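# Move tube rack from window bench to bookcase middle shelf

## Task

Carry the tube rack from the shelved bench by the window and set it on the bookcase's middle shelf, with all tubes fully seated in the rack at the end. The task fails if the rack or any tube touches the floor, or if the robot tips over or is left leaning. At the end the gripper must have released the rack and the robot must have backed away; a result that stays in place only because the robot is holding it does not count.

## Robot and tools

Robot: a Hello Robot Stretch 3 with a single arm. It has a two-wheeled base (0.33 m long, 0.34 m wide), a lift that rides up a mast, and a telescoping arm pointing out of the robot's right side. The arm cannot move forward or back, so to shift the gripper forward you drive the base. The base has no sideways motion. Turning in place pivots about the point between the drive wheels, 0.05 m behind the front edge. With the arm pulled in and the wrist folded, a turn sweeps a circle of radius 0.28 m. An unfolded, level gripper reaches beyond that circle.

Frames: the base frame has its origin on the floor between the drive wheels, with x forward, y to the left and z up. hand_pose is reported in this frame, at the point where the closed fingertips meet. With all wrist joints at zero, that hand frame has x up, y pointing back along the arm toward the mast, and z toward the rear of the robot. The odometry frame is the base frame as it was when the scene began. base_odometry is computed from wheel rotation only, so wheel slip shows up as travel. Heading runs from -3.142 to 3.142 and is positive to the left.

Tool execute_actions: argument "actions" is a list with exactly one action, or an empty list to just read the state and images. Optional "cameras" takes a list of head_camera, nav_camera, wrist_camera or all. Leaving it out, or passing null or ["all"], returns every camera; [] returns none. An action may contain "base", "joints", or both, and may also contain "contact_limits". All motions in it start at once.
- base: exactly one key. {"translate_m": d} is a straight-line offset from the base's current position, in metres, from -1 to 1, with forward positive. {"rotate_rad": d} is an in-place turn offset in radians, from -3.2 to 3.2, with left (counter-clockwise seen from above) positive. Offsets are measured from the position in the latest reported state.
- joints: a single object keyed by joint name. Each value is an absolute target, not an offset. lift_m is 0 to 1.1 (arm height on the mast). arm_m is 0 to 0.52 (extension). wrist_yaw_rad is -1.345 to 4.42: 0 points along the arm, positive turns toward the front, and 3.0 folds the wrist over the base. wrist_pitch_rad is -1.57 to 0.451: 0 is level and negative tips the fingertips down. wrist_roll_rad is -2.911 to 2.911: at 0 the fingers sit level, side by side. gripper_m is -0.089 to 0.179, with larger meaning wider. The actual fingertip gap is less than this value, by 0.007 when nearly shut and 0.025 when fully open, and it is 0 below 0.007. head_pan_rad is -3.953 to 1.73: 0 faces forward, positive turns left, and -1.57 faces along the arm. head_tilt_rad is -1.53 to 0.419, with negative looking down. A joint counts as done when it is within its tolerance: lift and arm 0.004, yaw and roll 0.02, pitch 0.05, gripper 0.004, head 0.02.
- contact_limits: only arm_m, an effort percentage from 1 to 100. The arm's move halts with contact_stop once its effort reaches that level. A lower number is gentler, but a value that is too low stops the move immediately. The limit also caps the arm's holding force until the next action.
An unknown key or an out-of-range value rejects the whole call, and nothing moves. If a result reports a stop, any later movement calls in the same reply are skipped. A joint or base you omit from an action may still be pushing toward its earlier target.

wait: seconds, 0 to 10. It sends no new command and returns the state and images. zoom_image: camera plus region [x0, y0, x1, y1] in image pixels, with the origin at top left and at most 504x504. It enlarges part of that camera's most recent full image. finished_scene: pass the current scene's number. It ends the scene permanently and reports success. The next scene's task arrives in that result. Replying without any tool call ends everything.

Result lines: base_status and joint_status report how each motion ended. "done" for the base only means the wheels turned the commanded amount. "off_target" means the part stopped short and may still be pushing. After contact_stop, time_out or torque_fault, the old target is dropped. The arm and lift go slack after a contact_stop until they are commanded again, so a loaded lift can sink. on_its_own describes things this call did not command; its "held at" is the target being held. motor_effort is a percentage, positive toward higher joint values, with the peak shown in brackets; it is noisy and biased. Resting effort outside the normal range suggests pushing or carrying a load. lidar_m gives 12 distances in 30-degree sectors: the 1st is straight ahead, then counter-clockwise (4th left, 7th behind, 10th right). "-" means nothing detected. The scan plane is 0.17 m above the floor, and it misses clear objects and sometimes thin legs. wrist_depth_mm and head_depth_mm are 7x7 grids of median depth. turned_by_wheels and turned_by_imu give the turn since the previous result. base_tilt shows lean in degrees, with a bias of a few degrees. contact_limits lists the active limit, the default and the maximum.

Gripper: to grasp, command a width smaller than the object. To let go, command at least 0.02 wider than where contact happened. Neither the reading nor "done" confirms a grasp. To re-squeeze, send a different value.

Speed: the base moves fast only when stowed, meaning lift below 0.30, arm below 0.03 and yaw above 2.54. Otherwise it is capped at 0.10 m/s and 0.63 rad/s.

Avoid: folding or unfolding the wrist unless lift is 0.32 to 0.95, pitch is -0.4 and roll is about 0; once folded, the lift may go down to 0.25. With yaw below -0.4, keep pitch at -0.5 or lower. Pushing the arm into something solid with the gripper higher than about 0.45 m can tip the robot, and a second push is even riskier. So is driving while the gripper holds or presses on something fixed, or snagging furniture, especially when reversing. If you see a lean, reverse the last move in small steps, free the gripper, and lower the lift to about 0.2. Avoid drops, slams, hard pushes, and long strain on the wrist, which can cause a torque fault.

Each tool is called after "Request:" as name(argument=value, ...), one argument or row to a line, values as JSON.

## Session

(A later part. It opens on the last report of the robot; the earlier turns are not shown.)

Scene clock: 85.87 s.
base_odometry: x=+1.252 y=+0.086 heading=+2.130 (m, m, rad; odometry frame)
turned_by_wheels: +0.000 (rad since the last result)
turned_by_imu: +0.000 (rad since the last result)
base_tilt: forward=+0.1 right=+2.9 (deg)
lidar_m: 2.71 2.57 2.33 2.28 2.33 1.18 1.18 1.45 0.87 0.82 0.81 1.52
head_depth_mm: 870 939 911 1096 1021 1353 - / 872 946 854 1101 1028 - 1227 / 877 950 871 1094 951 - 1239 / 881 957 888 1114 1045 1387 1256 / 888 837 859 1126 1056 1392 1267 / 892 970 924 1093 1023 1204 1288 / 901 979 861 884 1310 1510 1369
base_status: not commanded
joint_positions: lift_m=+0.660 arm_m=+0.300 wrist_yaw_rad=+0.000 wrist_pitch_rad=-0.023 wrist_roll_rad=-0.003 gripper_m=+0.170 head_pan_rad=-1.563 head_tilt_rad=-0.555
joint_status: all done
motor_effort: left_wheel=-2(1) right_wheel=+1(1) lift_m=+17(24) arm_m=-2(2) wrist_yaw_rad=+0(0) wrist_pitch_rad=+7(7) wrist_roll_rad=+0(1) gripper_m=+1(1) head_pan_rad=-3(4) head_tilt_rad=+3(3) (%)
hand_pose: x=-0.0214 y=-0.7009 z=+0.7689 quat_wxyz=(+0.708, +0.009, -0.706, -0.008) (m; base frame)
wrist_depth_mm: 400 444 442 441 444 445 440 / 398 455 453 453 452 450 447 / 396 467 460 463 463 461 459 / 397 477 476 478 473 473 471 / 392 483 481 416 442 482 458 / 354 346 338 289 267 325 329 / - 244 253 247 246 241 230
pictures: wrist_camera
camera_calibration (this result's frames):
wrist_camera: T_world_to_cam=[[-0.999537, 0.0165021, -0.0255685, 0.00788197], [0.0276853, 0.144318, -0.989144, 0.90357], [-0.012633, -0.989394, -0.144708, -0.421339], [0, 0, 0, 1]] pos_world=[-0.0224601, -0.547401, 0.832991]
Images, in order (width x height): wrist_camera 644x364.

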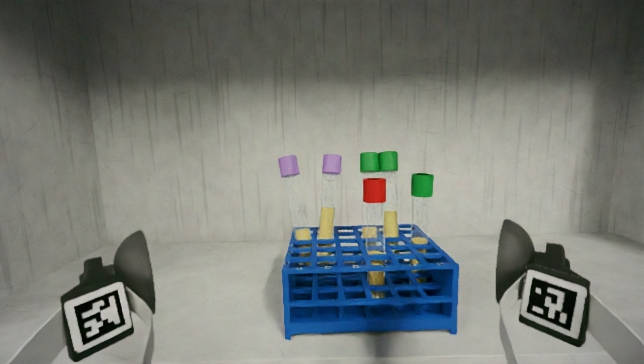

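Request:
execute_actions(
  actions=[
    {"joints":{"lift_m":0.83,"wrist_pitch_rad":-0.3,"gripper_m":0.032}},
  ],
  cameras=[],
)

Request:
execute_actions(
  actions=[
    {"joints":{"arm_m":0.505}},
  ],
  cameras=[],
)

Request:
execute_actions(
  actions=[
    {"joints":{"lift_m":0.765}},
  ],
  cameras=["wrist_camera"],
)

Request:
execute_actions(
  actions=[
    {"joints":{"gripper_m":0.012}},
  ],
  cameras=[],
)

Request:
execute_actions(
  actions=[
    {"joints":{"arm_m":0.49}},
  ],
  cameras=[],
)

Request:
execute_actions(
  actions=[
    {"joints":{"gripper_m":0.032}},
  ],
  cameras=["wrist_camera"],
)

Scene clock: 88.77 s.
base_odometry: x=+1.252 y=+0.086 heading=+2.130 (m, m, rad; odometry frame)
turned_by_wheels: +0.000 (rad since the last result)
turned_by_imu: +0.000 (rad since the last result)
base_tilt: forward=+0.1 right=+2.7 (deg)
lidar_m: 2.71 2.57 2.32 2.28 2.34 1.19 1.18 1.45 0.86 0.82 0.82 1.53
head_depth_mm: 865 938 911 1083 - 1351 1221 / 874 943 852 1084 - 1359 1230 / 876 951 872 1091 - 1372 1235 / 883 958 891 1115 1042 1387 1253 / 888 838 858 1124 1054 1392 1265 / 892 971 925 1099 1025 1213 1286 / 901 981 862 882 1303 1518 1374
base_status: not commanded
joint_positions: lift_m=+0.830 arm_m=+0.300 wrist_yaw_rad=+0.000 wrist_pitch_rad=-0.317 wrist_roll_rad=-0.003 gripper_m=+0.032 head_pan_rad=-1.563 head_tilt_rad=-0.555
joint_status: all done
motor_effort: left_wheel=-1(1) right_wheel=+1(1) lift_m=+26(26) arm_m=-3(3) wrist_yaw_rad=+0(0) wrist_pitch_rad=+5(7) wrist_roll_rad=+1(1) gripper_m=+0(84) head_pan_rad=-3(4) head_tilt_rad=+3(4) (%)
hand_pose: x=-0.0215 y=-0.6813 z=+0.8658 quat_wxyz=(+0.700, +0.112, -0.697, -0.112) (m; base frame)
wrist_depth_mm: 399 417 413 416 414 419 417 / 401 444 442 442 443 443 444 / 396 475 478 473 471 474 468 / 396 508 513 501 505 515 498 / 399 505 524 522 505 506 475 / 386 419 422 357 424 403 399 / 352 347 333 325 319 335 333
pictures: none
No camera images: the call's "cameras" was empty. Leave "cameras" out to get every camera's image.

Scene clock: 91.50 s.
base_odometry: x=+1.252 y=+0.086 heading=+2.130 (m, m, rad; odometry frame)
turned_by_wheels: +0.000 (rad since the last result)
turned_by_imu: +0.000 (rad since the last result)
base_tilt: forward=+0.0 right=+2.7 (deg)
lidar_m: 2.08 2.57 2.32 2.29 2.33 1.19 1.18 1.45 0.87 0.82 0.81 1.53
head_depth_mm: 865 939 914 1078 - 1362 1222 / 872 942 809 - 1027 1364 1229 / 877 946 816 - 971 1371 1237 / 884 958 891 1118 1043 1385 1255 / 887 839 859 1124 1054 1399 1262 / 896 969 926 1096 1023 1212 1290 / 899 978 858 881 1303 1514 1376
base_status: not commanded
joint_positions: lift_m=+0.830 arm_m=+0.505 wrist_yaw_rad=+0.000 wrist_pitch_rad=-0.317 wrist_roll_rad=-0.003 gripper_m=+0.032 head_pan_rad=-1.563 head_tilt_rad=-0.555
joint_status: all done
motor_effort: left_wheel=-1(1) right_wheel=+1(1) lift_m=+25(26) arm_m=+2(0) wrist_yaw_rad=+0(0) wrist_pitch_rad=+5(5) wrist_roll_rad=+0(1) gripper_m=+1(0) head_pan_rad=-3(3) head_tilt_rad=+3(4) (%)
hand_pose: x=-0.0215 y=-0.8856 z=+0.8657 quat_wxyz=(+0.699, +0.112, -0.697, -0.112) (m; base frame)
wrist_depth_mm: 233 233 233 232 233 234 234 / 248 247 248 250 249 250 249 / 267 265 266 265 267 268 267 / 285 286 285 286 288 288 287 / 310 308 310 310 312 310 312 / 337 339 334 339 332 340 339 / 348 345 331 338 327 334 331
pictures: none
No camera images: the call's "cameras" was empty. Leave "cameras" out to get every camera's image.

Scene clock: 92.93 s.
base_odometry: x=+1.252 y=+0.086 heading=+2.130 (m, m, rad; odometry frame)
turned_by_wheels: +0.000 (rad since the last result)
turned_by_imu: +0.000 (rad since the last result)
base_tilt: forward=-0.1 right=+2.9 (deg)
lidar_m: 2.07 2.57 2.33 2.29 2.34 1.18 1.18 1.45 0.87 0.82 0.81 1.53
head_depth_mm: 868 940 911 1095 997 - 1224 / 873 944 853 1070 967 1361 1234 / 879 948 871 1068 972 1367 1234 / 883 958 891 1117 1044 1380 1258 / 889 840 858 1123 1054 1396 1259 / 892 971 927 1095 1022 1205 1288 / 900 978 860 882 1313 1513 1361
base_status: not commanded
joint_positions: lift_m=+0.766 arm_m=+0.505 wrist_yaw_rad=-0.005 wrist_pitch_rad=-0.245 wrist_roll_rad=-0.004 gripper_m=+0.032 head_pan_rad=-1.563 head_tilt_rad=-0.555
joint_status: all done
motor_effort: left_wheel=-4(3) right_wheel=+4(4) lift_m=+12(19) arm_m=+1(2) wrist_yaw_rad=+7(7) wrist_pitch_rad=-16(17) wrist_roll_rad=+1(1) gripper_m=-1(1) head_pan_rad=-3(3) head_tilt_rad=+3(4) (%)
hand_pose: x=-0.0227 y=-0.8924 z=+0.8186 quat_wxyz=(+0.703, +0.085, -0.700, -0.089) (m; base frame)
wrist_depth_mm: 233 235 234 236 235 235 236 / 246 247 247 248 248 249 250 / 261 262 262 263 263 263 265 / 276 276 278 279 279 279 281 / 295 295 296 294 299 299 298 / 314 317 315 313 314 314 320 / 304 300 276 284 281 279 289
pictures: wrist_camera
camera_calibration (this result's frames):
wrist_camera: T_world_to_cam=[[-0.999429, 0.0268504, -0.0205013, 0.016111], [0.0287745, 0.358639, -0.933033, 1.12573], [-0.0176998, -0.93309, -0.359207, -0.378002], [0, 0, 0, 1]] pos_world=[-0.0229812, -0.756875, 0.914896]
Images, in order (width x height): wrist_camera 644x364.

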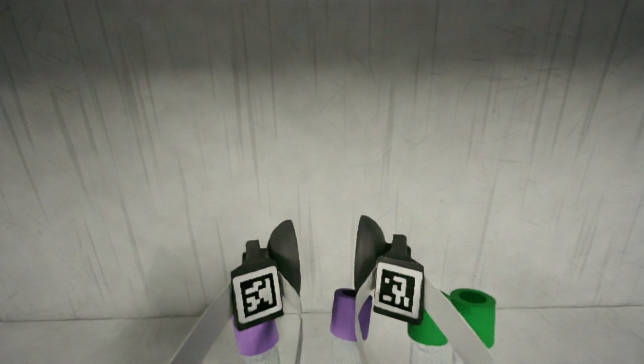

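Scene clock: 93.70 s.
base_odometry: x=+1.252 y=+0.086 heading=+2.130 (m, m, rad; odometry frame)
turned_by_wheels: +0.000 (rad since the last result)
turned_by_imu: +0.000 (rad since the last result)
base_tilt: forward=+0.0 right=+2.8 (deg)
lidar_m: 2.08 2.56 2.32 2.28 2.33 1.18 1.18 1.45 0.87 0.82 0.82 1.52
head_depth_mm: 869 940 911 1098 1001 - 1220 / 873 943 853 1070 987 1369 1226 / 877 950 874 1072 949 1378 1235 / 885 958 894 1112 1048 1389 1249 / 889 838 858 1129 1050 1397 1262 / 894 972 927 1097 1024 1213 1282 / 903 980 861 881 1311 1520 1370
base_status: not commanded
joint_positions: lift_m=+0.766 arm_m=+0.505 wrist_yaw_rad=-0.010 wrist_pitch_rad=-0.247 wrist_roll_rad=-0.004 gripper_m=+0.012 head_pan_rad=-1.563 head_tilt_rad=-0.555
joint_status: all done
on_its_own: wrist_yaw_rad is at rest, and its effort (+13) is outside its rest range (-12 to +12)
motor_effort: left_wheel=-5(6) right_wheel=+7(7) lift_m=+13(13) arm_m=+1(2) wrist_yaw_rad=+13(14) wrist_pitch_rad=-16(16) wrist_roll_rad=+1(1) gripper_m=-2(74) head_pan_rad=-3(3) head_tilt_rad=+3(3) (%)
hand_pose: x=-0.0238 y=-0.8923 z=+0.8182 quat_wxyz=(+0.703, +0.084, -0.701, -0.091) (m; base frame)
wrist_depth_mm: 233 233 234 235 236 236 238 / 245 247 247 248 249 249 251 / 260 261 263 264 263 265 264 / 275 277 276 279 279 279 280 / 294 295 296 294 299 298 301 / 316 316 316 310 313 321 323 / 302 301 278 283 271 289 290
pictures: none
No camera images: the call's "cameras" was empty. Leave "cameras" out to get every camera's image.

Scene clock: 94.63 s.
base_odometry: x=+1.252 y=+0.086 heading=+2.130 (m, m, rad; odometry frame)
turned_by_wheels: +0.000 (rad since the last result)
turned_by_imu: +0.000 (rad since the last result)
base_tilt: forward=+0.1 right=+2.7 (deg)
lidar_m: 2.08 2.56 2.32 2.28 2.33 1.19 1.18 1.45 0.87 0.82 0.81 1.53
head_depth_mm: 866 940 912 1095 1017 - 1223 / 869 945 853 1068 972 1366 1235 / 875 949 873 1070 952 1379 1240 / 885 961 890 1117 1043 1393 1257 / 887 837 854 1129 1059 1388 1262 / 892 971 925 1097 1023 1209 1287 / 898 975 859 885 1308 1510 1375
base_status: not commanded
joint_positions: lift_m=+0.765 arm_m=+0.490 wrist_yaw_rad=-0.004 wrist_pitch_rad=-0.251 wrist_roll_rad=-0.004 gripper_m=+0.012 head_pan_rad=-1.563 head_tilt_rad=-0.555
joint_status: all done
motor_effort: left_wheel=-3(5) right_wheel=+3(7) lift_m=+13(14) arm_m=-3(1) wrist_yaw_rad=+5(13) wrist_pitch_rad=-14(16) wrist_roll_rad=+1(1) gripper_m=+0(2) head_pan_rad=-3(3) head_tilt_rad=+3(4) (%)
hand_pose: x=-0.0224 y=-0.8776 z=+0.8172 quat_wxyz=(+0.703, +0.088, -0.700, -0.090) (m; base frame)
wrist_depth_mm: 246 247 248 246 246 249 249 / 260 259 262 261 262 263 263 / 277 276 276 276 277 278 277 / 295 294 295 294 295 294 295 / 313 315 314 309 317 317 316 / 337 337 332 - 155 336 332 / 301 297 280 282 270 289 284
pictures: none
No camera images: the call's "cameras" was empty. Leave "cameras" out to get every camera's image.

Scene clock: 95.33 s.
base_odometry: x=+1.252 y=+0.086 heading=+2.130 (m, m, rad; odometry frame)
turned_by_wheels: +0.000 (rad since the last result)
turned_by_imu: +0.000 (rad since the last result)
base_tilt: forward=+0.0 right=+2.7 (deg)
lidar_m: 2.72 2.57 2.33 2.29 2.33 1.19 1.18 1.45 0.87 0.82 0.81 1.53
head_depth_mm: 867 938 911 1094 1019 - 1223 / 874 945 849 1067 972 1372 1230 / 877 950 869 1072 952 1375 1235 / 883 958 892 1116 1047 1390 1254 / 889 836 859 1125 1056 1387 1263 / 891 973 923 1095 1024 1210 1289 / 900 979 860 879 1308 1512 1372
base_status: not commanded
joint_positions: lift_m=+0.765 arm_m=+0.490 wrist_yaw_rad=+0.002 wrist_pitch_rad=-0.253 wrist_roll_rad=-0.004 gripper_m=+0.032 head_pan_rad=-1.563 head_tilt_rad=-0.555
joint_status: all done
motor_effort: left_wheel=-1(3) right_wheel=+0(3) lift_m=+14(13) arm_m=-3(3) wrist_yaw_rad=-2(5) wrist_pitch_rad=-14(15) wrist_roll_rad=+1(1) gripper_m=+1(72) head_pan_rad=-3(4) head_tilt_rad=+3(2) (%)
hand_pose: x=-0.0211 y=-0.8773 z=+0.8166 quat_wxyz=(+0.703, +0.090, -0.700, -0.089) (m; base frame)
wrist_depth_mm: 247 248 247 249 247 248 248 / 262 261 262 262 262 262 261 / 278 277 277 275 278 276 277 / 295 297 296 296 296 296 295 / 315 315 316 310 315 315 314 / 338 336 334 331 329 330 331 / 300 297 135 281 274 286 284
pictures: wrist_camera
camera_calibration (this result's frames):
wrist_camera: T_world_to_cam=[[-0.999592, 0.020301, -0.0201055, 0.0112059], [0.0261467, 0.36622, -0.930161, 1.12269], [-0.0115202, -0.930307, -0.366601, -0.35596], [0, 0, 0, 1]] pos_world=[-0.0222539, -0.742529, 0.91401]
Images, in order (width x height): wrist_camera 644x364.

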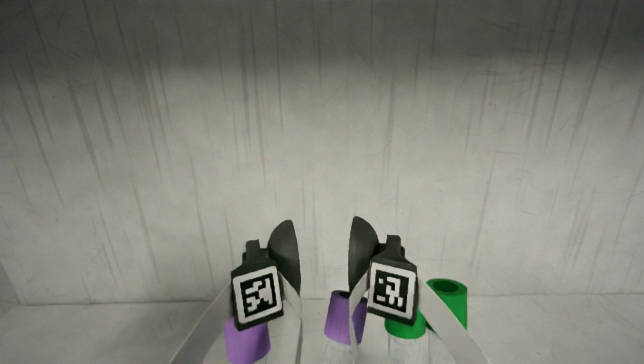

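Request:
execute_actions(
  actions=[
    {"joints":{"arm_m":0.46,"gripper_m":0.05}},
  ],
  cameras=["wrist_camera"],
)

Request:
execute_actions(
  actions=[
    {"joints":{"lift_m":0.83}},
  ],
  cameras=[],
)

Request:
execute_actions(
  actions=[
    {"joints":{"arm_m":0.25}},
  ],
  cameras=[],
)

Request:
execute_actions(
  actions=[
    {"joints":{"lift_m":0.62,"wrist_pitch_rad":0.1,"gripper_m":0.17}},
  ],
  cameras=["wrist_camera","head_camera"],
)

Scene clock: 98.77 s.
base_odometry: x=+1.252 y=+0.086 heading=+2.130 (m, m, rad; odometry frame)
turned_by_wheels: +0.000 (rad since the last result)
turned_by_imu: +0.000 (rad since the last result)
base_tilt: forward=+0.1 right=+2.8 (deg)
lidar_m: 2.72 2.57 2.32 2.29 2.33 1.19 1.18 1.44 0.87 0.82 0.82 1.52
head_depth_mm: 869 941 911 1096 1002 - 1223 / 871 943 854 1075 1169 1370 1225 / 877 949 868 1077 1280 1375 1243 / 885 960 890 1117 1047 1385 1258 / 888 838 859 1122 1057 1393 1261 / 894 970 924 1093 1023 1216 1280 / 899 978 859 881 1311 1511 1369
base_status: not commanded
joint_positions: lift_m=+0.765 arm_m=+0.460 wrist_yaw_rad=+0.003 wrist_pitch_rad=-0.252 wrist_roll_rad=-0.007 gripper_m=+0.050 head_pan_rad=-1.563 head_tilt_rad=-0.555
joint_status: all done
motor_effort: left_wheel=+0(1) right_wheel=+0(1) lift_m=+13(13) arm_m=-3(6) wrist_yaw_rad=-4(6) wrist_pitch_rad=-14(15) wrist_roll_rad=+3(4) gripper_m=+2(67) head_pan_rad=-4(3) head_tilt_rad=+2(3) (%)
hand_pose: x=-0.0208 y=-0.8475 z=+0.8170 quat_wxyz=(+0.704, +0.090, -0.698, -0.088) (m; base frame)
wrist_depth_mm: 275 276 275 275 274 274 274 / 290 289 292 289 290 289 290 / 308 307 307 306 307 307 306 / 328 327 326 330 327 327 326 / 348 350 346 349 345 348 346 / 358 362 364 356 - 351 351 / 299 297 274 282 279 288 286
pictures: wrist_camera
camera_calibration (this result's frames):
wrist_camera: T_world_to_cam=[[-0.999693, 0.0181804, -0.0168095, 0.00641387], [0.0222846, 0.36471, -0.930855, 1.11133], [-0.0107927, -0.930944, -0.365003, -0.329896], [0, 0, 0, 1]] pos_world=[-0.0219142, -0.712546, 0.914185]
Images, in order (width x height): wrist_camera 644x364.

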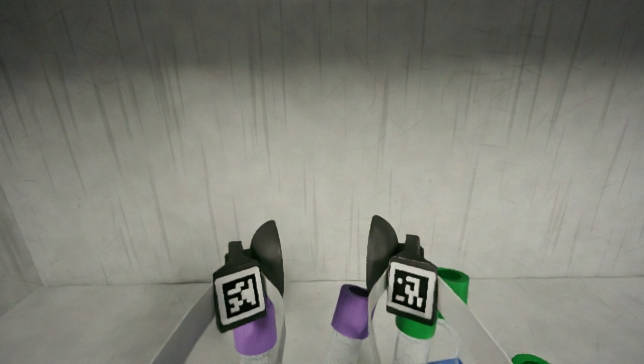

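Scene clock: 100.20 s.
base_odometry: x=+1.252 y=+0.086 heading=+2.130 (m, m, rad; odometry frame)
turned_by_wheels: +0.000 (rad since the last result)
turned_by_imu: +0.000 (rad since the last result)
base_tilt: forward=+0.0 right=+2.6 (deg)
lidar_m: 2.71 2.57 2.33 2.29 2.34 1.19 1.18 1.45 0.87 0.82 0.82 1.53
head_depth_mm: 867 939 909 1078 - 1360 1225 / 869 945 841 - 991 1362 1230 / 878 948 832 - 937 1378 1238 / 885 957 890 1119 1045 1381 1258 / 887 837 857 1126 1054 1391 1259 / 896 968 926 1096 1022 1209 1283 / 902 977 859 882 1315 1512 1373
base_status: not commanded
joint_positions: lift_m=+0.830 arm_m=+0.460 wrist_yaw_rad=+0.002 wrist_pitch_rad=-0.316 wrist_roll_rad=-0.007 gripper_m=+0.050 head_pan_rad=-1.563 head_tilt_rad=-0.555
joint_status: all done
motor_effort: left_wheel=+0(0) right_wheel=+0(0) lift_m=+25(24) arm_m=-3(3) wrist_yaw_rad=-3(3) wrist_pitch_rad=+5(14) wrist_roll_rad=+3(3) gripper_m=+0(0) head_pan_rad=-3(3) head_tilt_rad=+3(3) (%)
hand_pose: x=-0.0209 y=-0.8413 z=+0.8658 quat_wxyz=(+0.701, +0.113, -0.695, -0.110) (m; base frame)
wrist_depth_mm: 273 273 274 274 273 272 274 / 292 291 291 290 290 290 292 / 312 312 312 312 314 310 311 / 335 336 336 336 336 335 334 / 358 363 359 365 357 364 364 / 385 387 387 388 - 389 384 / 349 345 333 340 324 336 332
pictures: none
No camera images: the call's "cameras" was empty. Leave "cameras" out to get every camera's image.

Scene clock: 103.00 s.
base_odometry: x=+1.252 y=+0.086 heading=+2.130 (m, m, rad; odometry frame)
turned_by_wheels: +0.000 (rad since the last result)
turned_by_imu: +0.000 (rad since the last result)
base_tilt: forward=-0.1 right=+2.9 (deg)
lidar_m: 2.71 2.56 2.33 2.29 2.34 1.19 1.18 1.45 0.87 0.82 0.82 1.53
head_depth_mm: 869 941 910 1097 - 1360 1221 / 874 946 850 1098 - 1397 1237 / 879 950 870 1093 - 1399 1238 / 884 961 892 1117 1050 1381 1255 / 888 838 859 1123 1054 1395 1261 / 895 971 927 1095 1020 1217 1281 / 897 982 859 881 1309 1513 1370
base_status: not commanded
joint_positions: lift_m=+0.830 arm_m=+0.250 wrist_yaw_rad=+0.001 wrist_pitch_rad=-0.317 wrist_roll_rad=-0.007 gripper_m=+0.050 head_pan_rad=-1.563 head_tilt_rad=-0.555
joint_status: all done
motor_effort: left_wheel=+0(1) right_wheel=+0(0) lift_m=+26(26) arm_m=-2(2) wrist_yaw_rad=-1(3) wrist_pitch_rad=+5(5) wrist_roll_rad=+3(3) gripper_m=+0(0) head_pan_rad=-3(3) head_tilt_rad=+3(2) (%)
hand_pose: x=-0.0212 y=-0.6312 z=+0.8656 quat_wxyz=(+0.701, +0.113, -0.695, -0.111) (m; base frame)
wrist_depth_mm: 400 463 464 460 461 463 458 / 400 493 492 493 493 490 477 / 398 520 530 525 527 532 491 / 397 549 568 553 571 559 497 / 394 499 546 487 506 505 473 / 384 416 419 349 - 405 400 / 374 369 748 354 358 495 459
pictures: none
No camera images: the call's "cameras" was empty. Leave "cameras" out to get every camera's image.

Scene clock: 105.73 s.
base_odometry: x=+1.252 y=+0.086 heading=+2.130 (m, m, rad; odometry frame)
turned_by_wheels: +0.000 (rad since the last result)
turned_by_imu: +0.000 (rad since the last result)
base_tilt: forward=+0.1 right=+2.7 (deg)
lidar_m: 2.72 2.56 2.32 2.29 2.33 1.19 1.18 1.45 0.87 0.82 0.82 1.52
head_depth_mm: 867 940 908 1094 1021 1356 1255 / 870 947 853 1104 991 1364 - / 876 949 871 1093 939 1341 1243 / 883 956 891 1114 1027 1382 1261 / 886 839 857 1122 1055 1392 1262 / 893 969 926 1093 1022 1213 1282 / 900 979 857 884 1311 1512 1365
base_status: not commanded
joint_positions: lift_m=+0.620 arm_m=+0.250 wrist_yaw_rad=+0.001 wrist_pitch_rad=+0.077 wrist_roll_rad=-0.007 gripper_m=+0.170 head_pan_rad=-1.563 head_tilt_rad=-0.555
joint_status: all done
motor_effort: left_wheel=+1(0) right_wheel=+0(0) lift_m=+16(23) arm_m=-3(2) wrist_yaw_rad=-1(1) wrist_pitch_rad=+7(7) wrist_roll_rad=+3(3) gripper_m=+1(83) head_pan_rad=-3(3) head_tilt_rad=+3(2) (%)
hand_pose: x=-0.0211 y=-0.6526 z=+0.7546 quat_wxyz=(+0.709, -0.026, -0.704, +0.027) (m; base frame)
wrist_depth_mm: 400 512 512 509 511 507 489 / 399 516 518 516 512 512 497 / 395 522 520 519 520 520 502 / 395 531 527 524 524 524 495 / 394 529 530 331 502 521 476 / 361 352 347 285 279 330 335 / 284 480 273 267 265 265 519
pictures: head_camera (sideways: a quarter turn clockwise sets it upright), wrist_camera
camera_calibration (this result's frames):
head_camera: T_world_to_cam=[[0.0408236, 0.520219, -0.853056, 1.13098], [0.996946, 0.0356833, 0.0694703, -0.0904609], [0.0665796, -0.853287, -0.517174, 0.626083], [0, 0, 0, 1]] pos_world=[0.00232959, -0.0509002, 1.29487]
wrist_camera: T_world_to_cam=[[-0.999654, 0.013071, -0.0228067, 0.0026824], [0.0233741, 0.0450352, -0.998712, 0.824718], [-0.0120271, -0.9989, -0.0453252, -0.456827], [0, 0, 0, 1]] pos_world=[-0.0220899, -0.493501, 0.803011]
Images, in order (width x height): head_camera 896x504, wrist_camera 644x364.

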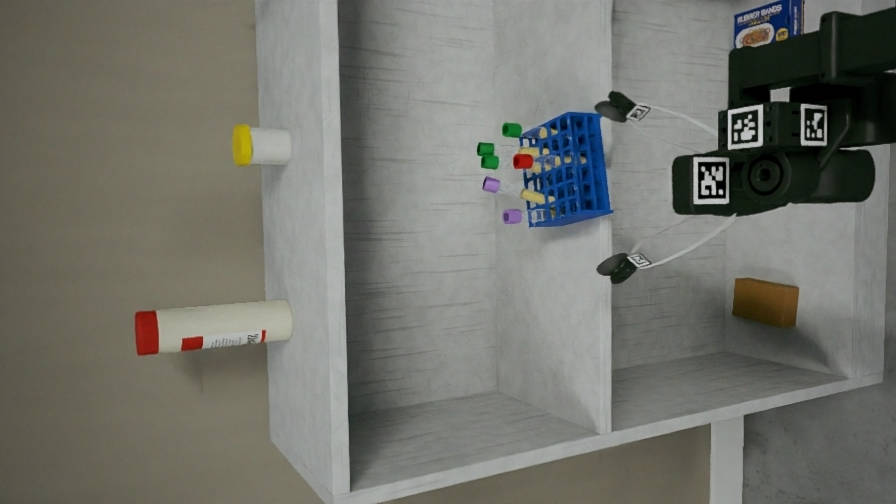

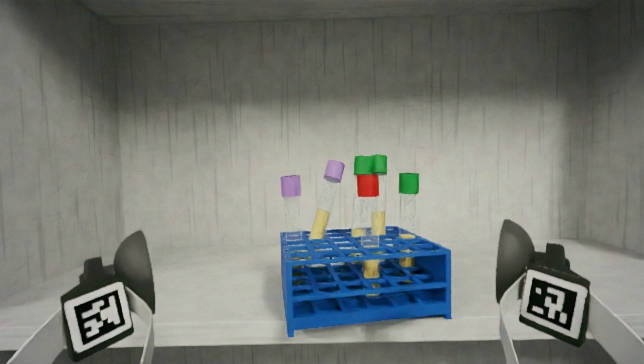

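Request:
execute_actions(
  actions=[
    {"base":{"translate_m":-0.012},"joints":{"lift_m":0.87,"wrist_pitch_rad":-0.6,"gripper_m":0.032}},
  ],
  cameras=[],
)

Request:
execute_actions(
  actions=[
    {"joints":{"arm_m":0.44}},
  ],
  cameras=[],
)

Request:
execute_actions(
  actions=[
    {"joints":{"lift_m":0.83}},
  ],
  cameras=["wrist_camera"],
)

Scene clock: 109.03 s.
base_odometry: x=+1.258 y=+0.075 heading=+2.130 (m, m, rad; odometry frame)
turned_by_wheels: +0.000 (rad since the last result)
turned_by_imu: +0.000 (rad since the last result)
base_tilt: forward=-0.1 right=+2.8 (deg)
lidar_m: 2.73 2.58 2.33 2.28 2.32 1.17 1.17 1.45 0.86 0.82 0.82 1.53
head_depth_mm: 865 942 911 1071 - 1350 1221 / 871 945 855 1073 - 1372 1232 / 877 947 832 1089 - 1376 1238 / 883 959 891 1115 1046 1393 1259 / 885 835 864 1120 1058 1395 1261 / 892 973 921 1103 1028 1172 1270 / 900 979 865 912 1276 1515 1369
base_status: done
joint_positions: lift_m=+0.870 arm_m=+0.250 wrist_yaw_rad=+0.001 wrist_pitch_rad=-0.613 wrist_roll_rad=-0.007 gripper_m=+0.032 head_pan_rad=-1.563 head_tilt_rad=-0.555
joint_status: all done
motor_effort: left_wheel=+0(7) right_wheel=+1(4) lift_m=+25(23) arm_m=-2(2) wrist_yaw_rad=-1(2) wrist_pitch_rad=+4(7) wrist_roll_rad=+3(3) gripper_m=+0(82) head_pan_rad=-3(3) head_tilt_rad=+3(3) (%)
hand_pose: x=-0.0213 y=-0.5909 z=+0.8413 quat_wxyz=(+0.677, +0.215, -0.671, -0.213) (m; base frame)
wrist_depth_mm: 415 478 478 481 483 487 471 / 414 529 534 537 544 535 478 / 412 538 556 532 548 537 484 / 412 458 453 383 434 447 441 / 417 414 412 394 404 403 431 / - 591 911 930 930 728 559 / 970 744 843 815 835 739 927
pictures: none
No camera images: the call's "cameras" was empty. Leave "cameras" out to get every camera's image.

Scene clock: 111.67 s.
base_odometry: x=+1.258 y=+0.075 heading=+2.130 (m, m, rad; odometry frame)
turned_by_wheels: +0.000 (rad since the last result)
turned_by_imu: +0.000 (rad since the last result)
base_tilt: forward=+0.1 right=+2.6 (deg)
lidar_m: 2.73 2.58 2.33 2.29 2.33 1.18 1.17 1.45 0.86 0.82 0.82 1.53
head_depth_mm: 867 940 879 1059 1162 1348 1228 / 873 946 792 1112 1026 1364 1230 / 878 949 809 - 941 1370 1240 / 884 956 891 1115 1047 1392 1258 / 887 838 862 1124 1060 1394 1267 / 892 971 924 1106 1023 1171 1266 / 894 978 862 910 1273 1513 1373
base_status: not commanded
joint_positions: lift_m=+0.870 arm_m=+0.440 wrist_yaw_rad=+0.001 wrist_pitch_rad=-0.614 wrist_roll_rad=-0.006 gripper_m=+0.032 head_pan_rad=-1.563 head_tilt_rad=-0.555
joint_status: all done
motor_effort: left_wheel=+0(0) right_wheel=+1(1) lift_m=+26(26) arm_m=+2(1) wrist_yaw_rad=-1(1) wrist_pitch_rad=+4(4) wrist_roll_rad=+3(3) gripper_m=+0(1) head_pan_rad=-3(4) head_tilt_rad=+4(4) (%)
hand_pose: x=-0.0214 y=-0.7803 z=+0.8412 quat_wxyz=(+0.677, +0.215, -0.671, -0.213) (m; base frame)
wrist_depth_mm: 306 306 305 304 306 308 308 / 339 339 341 341 341 345 342 / 377 383 384 384 386 385 387 / 405 429 429 426 429 433 427 / 378 388 385 375 369 379 376 / 336 335 339 278 313 330 329 / 299 297 289 250 237 292 290
pictures: none
No camera images: the call's "cameras" was empty. Leave "cameras" out to get every camera's image.

Scene clock: 112.87 s.
base_odometry: x=+1.258 y=+0.075 heading=+2.130 (m, m, rad; odometry frame)
turned_by_wheels: +0.000 (rad since the last result)
turned_by_imu: +0.000 (rad since the last result)
base_tilt: forward=+0.1 right=+2.7 (deg)
lidar_m: 2.73 2.57 2.33 2.29 2.33 1.18 1.17 1.44 0.86 0.82 0.82 1.52
head_depth_mm: 865 942 913 1079 - 1348 1217 / 875 946 857 - 994 1367 1239 / 878 950 835 - 939 1379 1235 / 879 957 892 1113 1048 1393 1255 / 886 838 864 1123 1058 1392 1260 / 895 967 924 1106 1027 1171 1266 / 898 978 864 916 1270 1514 1371
base_status: not commanded
joint_positions: lift_m=+0.831 arm_m=+0.440 wrist_yaw_rad=+0.000 wrist_pitch_rad=-0.571 wrist_roll_rad=-0.006 gripper_m=+0.032 head_pan_rad=-1.563 head_tilt_rad=-0.555
joint_status: all done
motor_effort: left_wheel=-1(1) right_wheel=+1(1) lift_m=+12(22) arm_m=+1(2) wrist_yaw_rad=+0(0) wrist_pitch_rad=-8(9) wrist_roll_rad=+3(3) gripper_m=+0(0) head_pan_rad=-4(3) head_tilt_rad=+3(3) (%)
hand_pose: x=-0.0215 y=-0.7872 z=+0.8104 quat_wxyz=(+0.681, +0.200, -0.676, -0.199) (m; base frame)
wrist_depth_mm: 300 301 300 303 302 302 303 / 332 334 334 334 334 334 336 / 369 372 373 373 375 375 374 / 397 411 409 409 403 404 404 / 363 359 357 343 351 348 345 / 310 308 311 244 193 301 299 / 272 268 255 223 215 265 263
pictures: wrist_camera
camera_calibration (this result's frames):
wrist_camera: T_world_to_cam=[[-0.999626, 0.0254296, -0.0100635, 0.00481195], [0.023989, 0.63861, -0.769157, 1.1678], [-0.0131327, -0.76911, -0.638981, 0.0731997], [0, 0, 0, 1]] pos_world=[-0.0222429, -0.689592, 0.945042]
Images, in order (width x height): wrist_camera 644x364.

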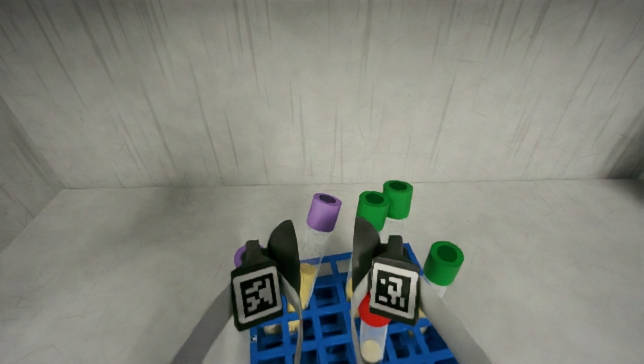

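Request:
execute_actions(
  actions=[
    {"joints":{"lift_m":0.845,"arm_m":0.48}},
  ],
  cameras=["wrist_camera"],
)

Request:
execute_actions(
  actions=[
    {"joints":{"gripper_m":0.012}},
  ],
  cameras=[],
)

Request:
execute_actions(
  actions=[
    {"base":{"translate_m":0.015},"joints":{"arm_m":0.47}},
  ],
  cameras=["wrist_camera"],
)

Request:
execute_actions(
  actions=[
    {"joints":{"gripper_m":0.032}},
  ],
  cameras=["wrist_camera"],
)

Scene clock: 114.43 s.
base_odometry: x=+1.258 y=+0.075 heading=+2.130 (m, m, rad; odometry frame)
turned_by_wheels: +0.000 (rad since the last result)
turned_by_imu: +0.000 (rad since the last result)
base_tilt: forward=+0.1 right=+2.6 (deg)
lidar_m: 2.73 2.58 2.33 2.29 2.32 1.17 1.17 1.45 0.86 0.82 0.82 1.52
head_depth_mm: 866 937 910 1076 - 1351 1226 / 872 945 793 - 1029 1369 1228 / 879 950 809 - 940 1368 1244 / 883 960 891 1115 1044 1385 1257 / 886 837 861 1125 1054 1393 1266 / 891 972 923 1101 1029 1172 1277 / 899 976 865 910 1270 1500 1367
base_status: not commanded
joint_positions: lift_m=+0.845 arm_m=+0.480 wrist_yaw_rad=+0.000 wrist_pitch_rad=-0.613 wrist_roll_rad=-0.006 gripper_m=+0.032 head_pan_rad=-1.563 head_tilt_rad=-0.555
joint_status: all done
motor_effort: left_wheel=+0(1) right_wheel=+1(1) lift_m=+26(26) arm_m=+2(2) wrist_yaw_rad=-1(1) wrist_pitch_rad=+4(8) wrist_roll_rad=+2(2) gripper_m=+0(1) head_pan_rad=-3(3) head_tilt_rad=+3(3) (%)
hand_pose: x=-0.0215 y=-0.8203 z=+0.8163 quat_wxyz=(+0.677, +0.215, -0.672, -0.213) (m; base frame)
wrist_depth_mm: 268 267 269 270 269 269 271 / 297 299 300 299 300 301 303 / 336 336 337 338 339 341 339 / 377 385 386 384 383 382 378 / 358 355 354 357 337 350 344 / 310 308 310 257 311 302 300 / 276 273 257 214 207 266 266
pictures: wrist_camera
camera_calibration (this result's frames):
wrist_camera: T_world_to_cam=[[-0.999625, 0.0258693, -0.00897853, 0.00517927], [0.0240095, 0.670351, -0.741656, 1.19706], [-0.0131673, -0.741593, -0.67072, 0.0999375], [0, 0, 0, 1]] pos_world=[-0.0222476, -0.728472, 0.954884]
Images, in order (width x height): wrist_camera 644x364.

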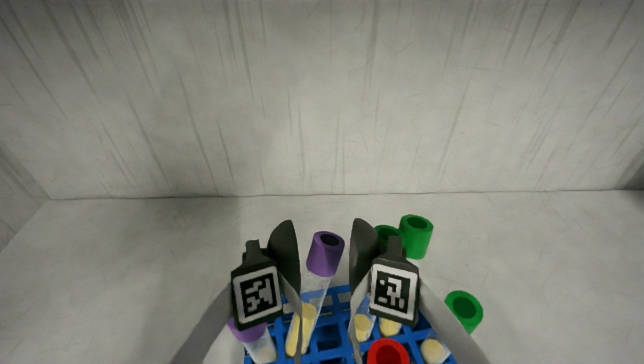

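Scene clock: 115.13 s.
base_odometry: x=+1.258 y=+0.075 heading=+2.130 (m, m, rad; odometry frame)
turned_by_wheels: +0.000 (rad since the last result)
turned_by_imu: +0.000 (rad since the last result)
base_tilt: forward=-0.2 right=+2.7 (deg)
lidar_m: 2.73 2.57 2.33 2.29 2.33 1.17 1.17 1.44 0.86 0.82 0.82 1.52
head_depth_mm: 867 938 912 1080 - 1352 1230 / 874 946 796 - 1026 1364 1232 / 879 949 810 - 939 1373 1232 / 882 959 889 1115 1046 1380 1255 / 888 837 861 1124 1057 1387 1264 / 895 966 926 1108 1027 1172 1272 / 900 979 865 907 1272 1517 1366
base_status: not commanded
joint_positions: lift_m=+0.845 arm_m=+0.480 wrist_yaw_rad=+0.000 wrist_pitch_rad=-0.613 wrist_roll_rad=-0.006 gripper_m=+0.012 head_pan_rad=-1.563 head_tilt_rad=-0.555
joint_status: all done
motor_effort: left_wheel=-1(1) right_wheel=+1(1) lift_m=+26(26) arm_m=+2(2) wrist_yaw_rad=+0(0) wrist_pitch_rad=+4(4) wrist_roll_rad=+3(3) gripper_m=+0(72) head_pan_rad=-4(3) head_tilt_rad=+3(3) (%)
hand_pose: x=-0.0215 y=-0.8203 z=+0.8163 quat_wxyz=(+0.677, +0.214, -0.672, -0.213) (m; base frame)
wrist_depth_mm: 267 269 267 272 270 271 271 / 297 300 301 301 300 302 302 / 335 335 337 339 338 340 340 / 377 385 388 388 383 381 377 / 357 356 355 364 328 347 344 / 310 308 306 - 303 301 299 / 275 272 262 211 205 264 266
pictures: none
No camera images: the call's "cameras" was empty. Leave "cameras" out to get every camera's image.

Scene clock: 116.03 s.
base_odometry: x=+1.250 y=+0.088 heading=+2.130 (m, m, rad; odometry frame)
turned_by_wheels: +0.000 (rad since the last result)
turned_by_imu: +0.000 (rad since the last result)
base_tilt: forward=+0.1 right=+2.8 (deg)
lidar_m: 2.07 2.57 2.32 2.28 2.34 1.19 1.19 1.45 0.87 0.82 0.81 1.53
head_depth_mm: 866 938 912 1074 - 1347 1222 / 872 942 795 - 1024 1358 1232 / 879 951 822 - 942 1373 1240 / 882 959 890 1121 1047 1392 1255 / 891 833 860 1124 1052 1393 1261 / 895 969 926 1094 1023 1204 1284 / 898 978 859 876 1314 1509 1368
base_status: done
joint_positions: lift_m=+0.845 arm_m=+0.470 wrist_yaw_rad=+0.000 wrist_pitch_rad=-0.613 wrist_roll_rad=-0.006 gripper_m=+0.012 head_pan_rad=-1.563 head_tilt_rad=-0.555
joint_status: all done
motor_effort: left_wheel=-1(4) right_wheel=+0(7) lift_m=+25(26) arm_m=-2(0) wrist_yaw_rad=+0(1) wrist_pitch_rad=+4(4) wrist_roll_rad=+2(3) gripper_m=+0(0) head_pan_rad=-4(3) head_tilt_rad=+3(3) (%)
hand_pose: x=-0.0215 y=-0.8109 z=+0.8162 quat_wxyz=(+0.677, +0.215, -0.672, -0.213) (m; base frame)
wrist_depth_mm: 276 277 278 278 280 279 280 / 307 309 308 310 311 311 312 / 346 347 346 351 352 352 352 / 382 389 390 391 391 391 392 / 353 359 355 363 193 347 344 / 310 309 307 - 265 294 301 / 274 272 265 230 211 264 266
pictures: wrist_camera
camera_calibration (this result's frames):
wrist_camera: T_world_to_cam=[[-0.999625, 0.0258719, -0.00897621, 0.00493477], [0.0240105, 0.670408, -0.741604, 1.19073], [-0.013169, -0.741542, -0.670778, 0.107016], [0, 0, 0, 1]] pos_world=[-0.0222478, -0.719044, 0.954876]
Images, in order (width x height): wrist_camera 644x364.

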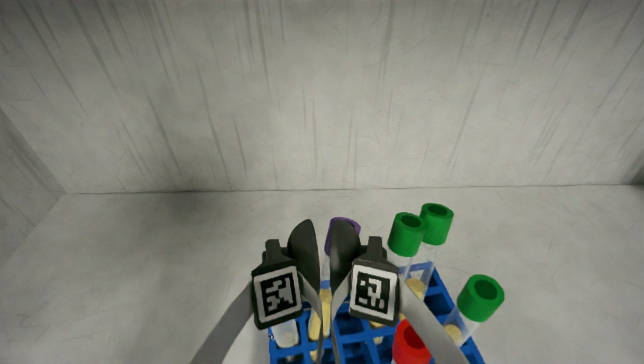

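Scene clock: 116.73 s.
base_odometry: x=+1.250 y=+0.088 heading=+2.130 (m, m, rad; odometry frame)
turned_by_wheels: +0.000 (rad since the last result)
turned_by_imu: +0.000 (rad since the last result)
base_tilt: forward=+0.1 right=+2.7 (deg)
lidar_m: 2.07 2.57 2.33 2.28 2.34 1.19 1.18 1.45 0.87 0.82 0.81 1.53
head_depth_mm: 868 939 911 1073 - 1341 1224 / 871 947 794 - 1023 1366 1233 / 879 951 824 - 943 1368 1233 / 884 954 890 1117 1045 1389 1260 / 888 833 859 1119 1050 1387 1262 / 894 972 923 1092 1021 1195 1274 / 901 979 862 875 1315 1505 1372
base_status: not commanded
joint_positions: lift_m=+0.845 arm_m=+0.470 wrist_yaw_rad=+0.000 wrist_pitch_rad=-0.613 wrist_roll_rad=-0.006 gripper_m=+0.032 head_pan_rad=-1.563 head_tilt_rad=-0.555
joint_status: all done
motor_effort: left_wheel=-1(1) right_wheel=+0(0) lift_m=+26(26) arm_m=-2(2) wrist_yaw_rad=-1(0) wrist_pitch_rad=+4(4) wrist_roll_rad=+3(3) gripper_m=+0(71) head_pan_rad=-4(3) head_tilt_rad=+3(4) (%)
hand_pose: x=-0.0215 y=-0.8109 z=+0.8162 quat_wxyz=(+0.677, +0.215, -0.672, -0.213) (m; base frame)
wrist_depth_mm: 277 277 277 278 279 279 279 / 307 310 308 309 309 312 313 / 347 347 349 349 350 350 354 / 384 393 388 388 390 391 390 / 353 355 355 346 193 350 344 / 310 307 310 261 295 295 300 / 272 271 264 225 204 267 267
pictures: wrist_camera
camera_calibration (this result's frames):
wrist_camera: T_world_to_cam=[[-0.999625, 0.0258718, -0.00897638, 0.00493486], [0.0240106, 0.670408, -0.741604, 1.19073], [-0.0131688, -0.741542, -0.670778, 0.107016], [0, 0, 0, 1]] pos_world=[-0.0222478, -0.719044, 0.954876]
Images, in order (width x height): wrist_camera 644x364.

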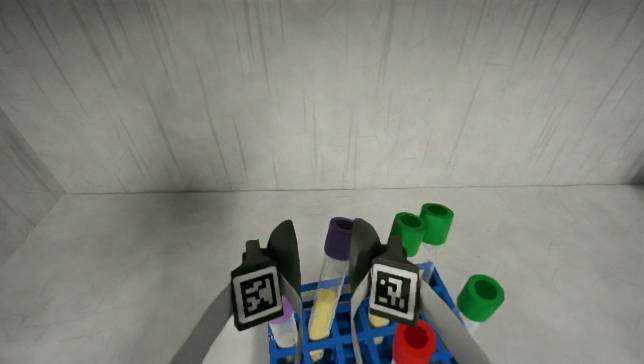

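Missed; go deeper.

Request:
execute_actions(
  actions=[
    {"joints":{"lift_m":0.835,"arm_m":0.505}},
  ],
  cameras=["wrist_camera"],
)

Request:
execute_actions(
  actions=[
    {"joints":{"gripper_m":0.012}},
  ],
  cameras=[],
)

Request:
execute_actions(
  actions=[
    {"base":{"translate_m":0.01},"joints":{"arm_m":0.485}},
  ],
  cameras=["wrist_camera"],
)

Request:
execute_actions(
  actions=[
    {"joints":{"gripper_m":0.032}},
  ],
  cameras=["wrist_camera"],
)

Scene clock: 118.20 s.
base_odometry: x=+1.250 y=+0.088 heading=+2.130 (m, m, rad; odometry frame)
turned_by_wheels: +0.000 (rad since the last result)
turned_by_imu: +0.000 (rad since the last result)
base_tilt: forward=+0.1 right=+2.8 (deg)
lidar_m: 2.08 2.56 2.33 2.28 2.34 1.19 1.19 1.44 0.87 0.82 0.81 1.53
head_depth_mm: 867 939 912 1080 - 1351 1227 / 870 942 796 - 1028 1363 1231 / 878 953 808 - 943 1374 1239 / 882 963 891 1117 1044 1379 1261 / 887 836 860 1124 1055 1390 1263 / 892 970 922 1090 1025 1200 1287 / 902 980 861 873 1311 1517 1370
base_status: not commanded
joint_positions: lift_m=+0.835 arm_m=+0.505 wrist_yaw_rad=+0.000 wrist_pitch_rad=-0.614 wrist_roll_rad=-0.005 gripper_m=+0.032 head_pan_rad=-1.563 head_tilt_rad=-0.555
joint_status: all done
motor_effort: left_wheel=-1(2) right_wheel=+1(2) lift_m=+17(23) arm_m=+2(1) wrist_yaw_rad=+1(1) wrist_pitch_rad=+4(4) wrist_roll_rad=+2(3) gripper_m=-1(0) head_pan_rad=-4(3) head_tilt_rad=+3(2) (%)
hand_pose: x=-0.0216 y=-0.8452 z=+0.8067 quat_wxyz=(+0.676, +0.214, -0.672, -0.214) (m; base frame)
wrist_depth_mm: 244 244 246 246 247 247 248 / 272 273 273 275 276 276 278 / 305 307 308 309 310 313 312 / 349 351 354 355 356 356 358 / 346 342 340 342 337 335 331 / 299 298 299 159 159 290 289 / 264 264 149 211 200 258 258
pictures: wrist_camera
camera_calibration (this result's frames):
wrist_camera: T_world_to_cam=[[-0.999569, 0.0275198, -0.0101936, 0.00796174], [0.0260259, 0.670753, -0.741224, 1.20669], [-0.0135609, -0.74117, -0.67118, 0.0757674], [0, 0, 0, 1]] pos_world=[-0.0224193, -0.753451, 0.945359]
Images, in order (width x height): wrist_camera 644x364.

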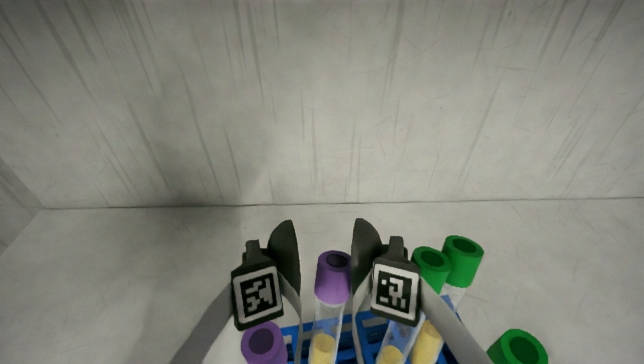

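Scene clock: 118.90 s.
base_odometry: x=+1.250 y=+0.088 heading=+2.130 (m, m, rad; odometry frame)
turned_by_wheels: +0.000 (rad since the last result)
turned_by_imu: +0.000 (rad since the last result)
base_tilt: forward=+0.0 right=+2.9 (deg)
lidar_m: 2.07 2.57 2.32 2.29 2.35 1.19 1.19 1.45 0.87 0.82 0.81 1.53
head_depth_mm: 867 943 911 1077 - 1351 1224 / 873 943 798 - 1025 1364 1228 / 879 951 810 - 945 1366 1237 / 881 955 891 1114 1049 1380 1253 / 886 835 861 1125 1056 1392 1262 / 896 973 924 1095 1025 1201 1286 / 900 979 860 874 1304 1517 1375
base_status: not commanded
joint_positions: lift_m=+0.835 arm_m=+0.505 wrist_yaw_rad=+0.000 wrist_pitch_rad=-0.614 wrist_roll_rad=-0.005 gripper_m=+0.012 head_pan_rad=-1.563 head_tilt_rad=-0.555
joint_status: all done
motor_effort: left_wheel=-2(1) right_wheel=+2(2) lift_m=+16(17) arm_m=+2(2) wrist_yaw_rad=+1(1) wrist_pitch_rad=+4(4) wrist_roll_rad=+2(2) gripper_m=-4(73) head_pan_rad=-3(3) head_tilt_rad=+3(3) (%)
hand_pose: x=-0.0216 y=-0.8453 z=+0.8067 quat_wxyz=(+0.676, +0.214, -0.672, -0.213) (m; base frame)
wrist_depth_mm: 245 244 245 246 246 246 247 / 271 273 274 274 274 275 277 / 306 306 308 308 308 312 311 / 350 350 353 354 357 357 357 / 345 342 344 348 336 334 332 / 301 297 296 156 156 290 290 / 264 263 250 211 204 257 256
pictures: none
No camera images: the call's "cameras" was empty. Leave "cameras" out to get every camera's image.

Scene clock: 120.30 s.
base_odometry: x=+1.245 y=+0.097 heading=+2.130 (m, m, rad; odometry frame)
turned_by_wheels: +0.000 (rad since the last result)
turned_by_imu: +0.000 (rad since the last result)
base_tilt: forward=+0.0 right=+2.7 (deg)
lidar_m: 2.06 2.55 2.32 2.28 2.39 1.20 1.19 1.45 0.87 0.82 0.81 1.53
head_depth_mm: 867 937 910 1082 - 1350 1222 / 874 942 807 - 1008 1356 1231 / 878 953 834 - 947 1377 1242 / 883 963 893 1115 1046 1383 1256 / 886 840 861 1124 1052 1381 1258 / 896 974 924 1097 1012 1169 1297 / 899 976 860 896 1328 1515 1370
base_status: done
joint_positions: lift_m=+0.835 arm_m=+0.485 wrist_yaw_rad=+0.000 wrist_pitch_rad=-0.602 wrist_roll_rad=-0.005 gripper_m=+0.012 head_pan_rad=-1.563 head_tilt_rad=-0.555
joint_status: all done
motor_effort: left_wheel=+0(4) right_wheel=+1(7) lift_m=+16(17) arm_m=-3(0) wrist_yaw_rad=+1(1) wrist_pitch_rad=+1(4) wrist_roll_rad=+2(2) gripper_m=-4(4) head_pan_rad=-3(4) head_tilt_rad=+4(3) (%)
hand_pose: x=-0.0216 y=-0.8278 z=+0.8091 quat_wxyz=(+0.677, +0.210, -0.673, -0.210) (m; base frame)
wrist_depth_mm: 261 262 262 263 264 265 265 / 291 291 290 293 293 292 293 / 327 328 326 329 330 330 331 / 364 374 375 375 378 374 371 / 348 349 348 354 342 341 336 / 304 302 300 159 234 294 294 / 268 265 260 202 204 203 260
pictures: wrist_camera
camera_calibration (this result's frames):
wrist_camera: T_world_to_cam=[[-0.999568, 0.0274452, -0.010522, 0.00770106], [0.0260567, 0.661737, -0.749283, 1.19585], [-0.0136014, -0.749234, -0.662166, 0.0762767], [0, 0, 0, 1]] pos_world=[-0.0224247, -0.734398, 0.946617]
Images, in order (width x height): wrist_camera 644x364.

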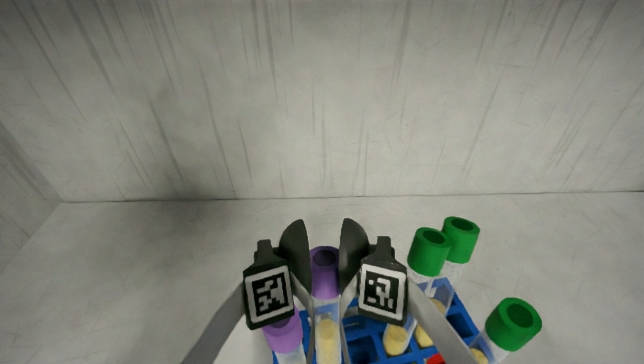

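Scene clock: 121.13 s.
base_odometry: x=+1.245 y=+0.097 heading=+2.130 (m, m, rad; odometry frame)
turned_by_wheels: +0.000 (rad since the last result)
turned_by_imu: +0.000 (rad since the last result)
base_tilt: forward=-0.1 right=+2.5 (deg)
lidar_m: 2.06 2.56 2.33 2.29 2.38 1.20 1.19 1.45 0.87 0.82 0.81 1.52
head_depth_mm: 867 940 907 1075 - 1361 1226 / 873 946 807 - 1011 1360 1229 / 878 954 833 - 947 1379 1241 / 884 958 893 1118 1045 1383 1256 / 886 840 860 1123 1058 1393 1259 / 894 969 923 1094 1015 1165 1294 / 902 976 860 897 1332 1512 1365
base_status: not commanded
joint_positions: lift_m=+0.835 arm_m=+0.485 wrist_yaw_rad=+0.000 wrist_pitch_rad=-0.612 wrist_roll_rad=-0.005 gripper_m=+0.032 head_pan_rad=-1.563 head_tilt_rad=-0.555
joint_status: all done
motor_effort: left_wheel=+0(2) right_wheel=+1(1) lift_m=+17(16) arm_m=-3(3) wrist_yaw_rad=+1(0) wrist_pitch_rad=+4(4) wrist_roll_rad=+2(2) gripper_m=+0(72) head_pan_rad=-3(3) head_tilt_rad=+3(4) (%)
hand_pose: x=-0.0216 y=-0.8261 z=+0.8070 quat_wxyz=(+0.676, +0.214, -0.672, -0.213) (m; base frame)
wrist_depth_mm: 262 264 263 264 266 265 267 / 291 293 293 294 296 296 298 / 328 331 333 332 333 333 335 / 366 377 375 374 370 375 371 / 342 344 344 345 180 335 333 / 300 299 301 253 237 290 291 / 266 265 255 193 201 231 257
pictures: wrist_camera
camera_calibration (this result's frames):
wrist_camera: T_world_to_cam=[[-0.999567, 0.0275689, -0.0102382, 0.00750205], [0.02607, 0.669548, -0.742311, 1.19396], [-0.0136097, -0.742257, -0.669977, 0.0882924], [0, 0, 0, 1]] pos_world=[-0.0224261, -0.734088, 0.945523]
Images, in order (width x height): wrist_camera 644x364.

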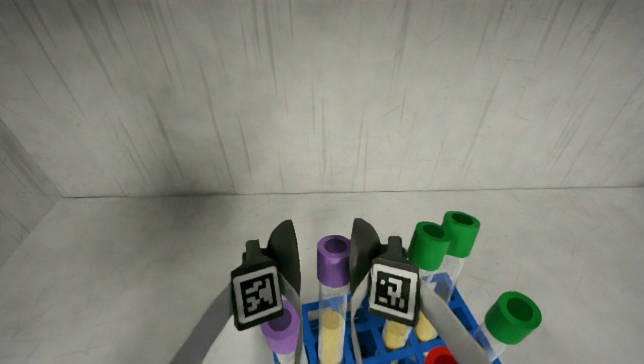

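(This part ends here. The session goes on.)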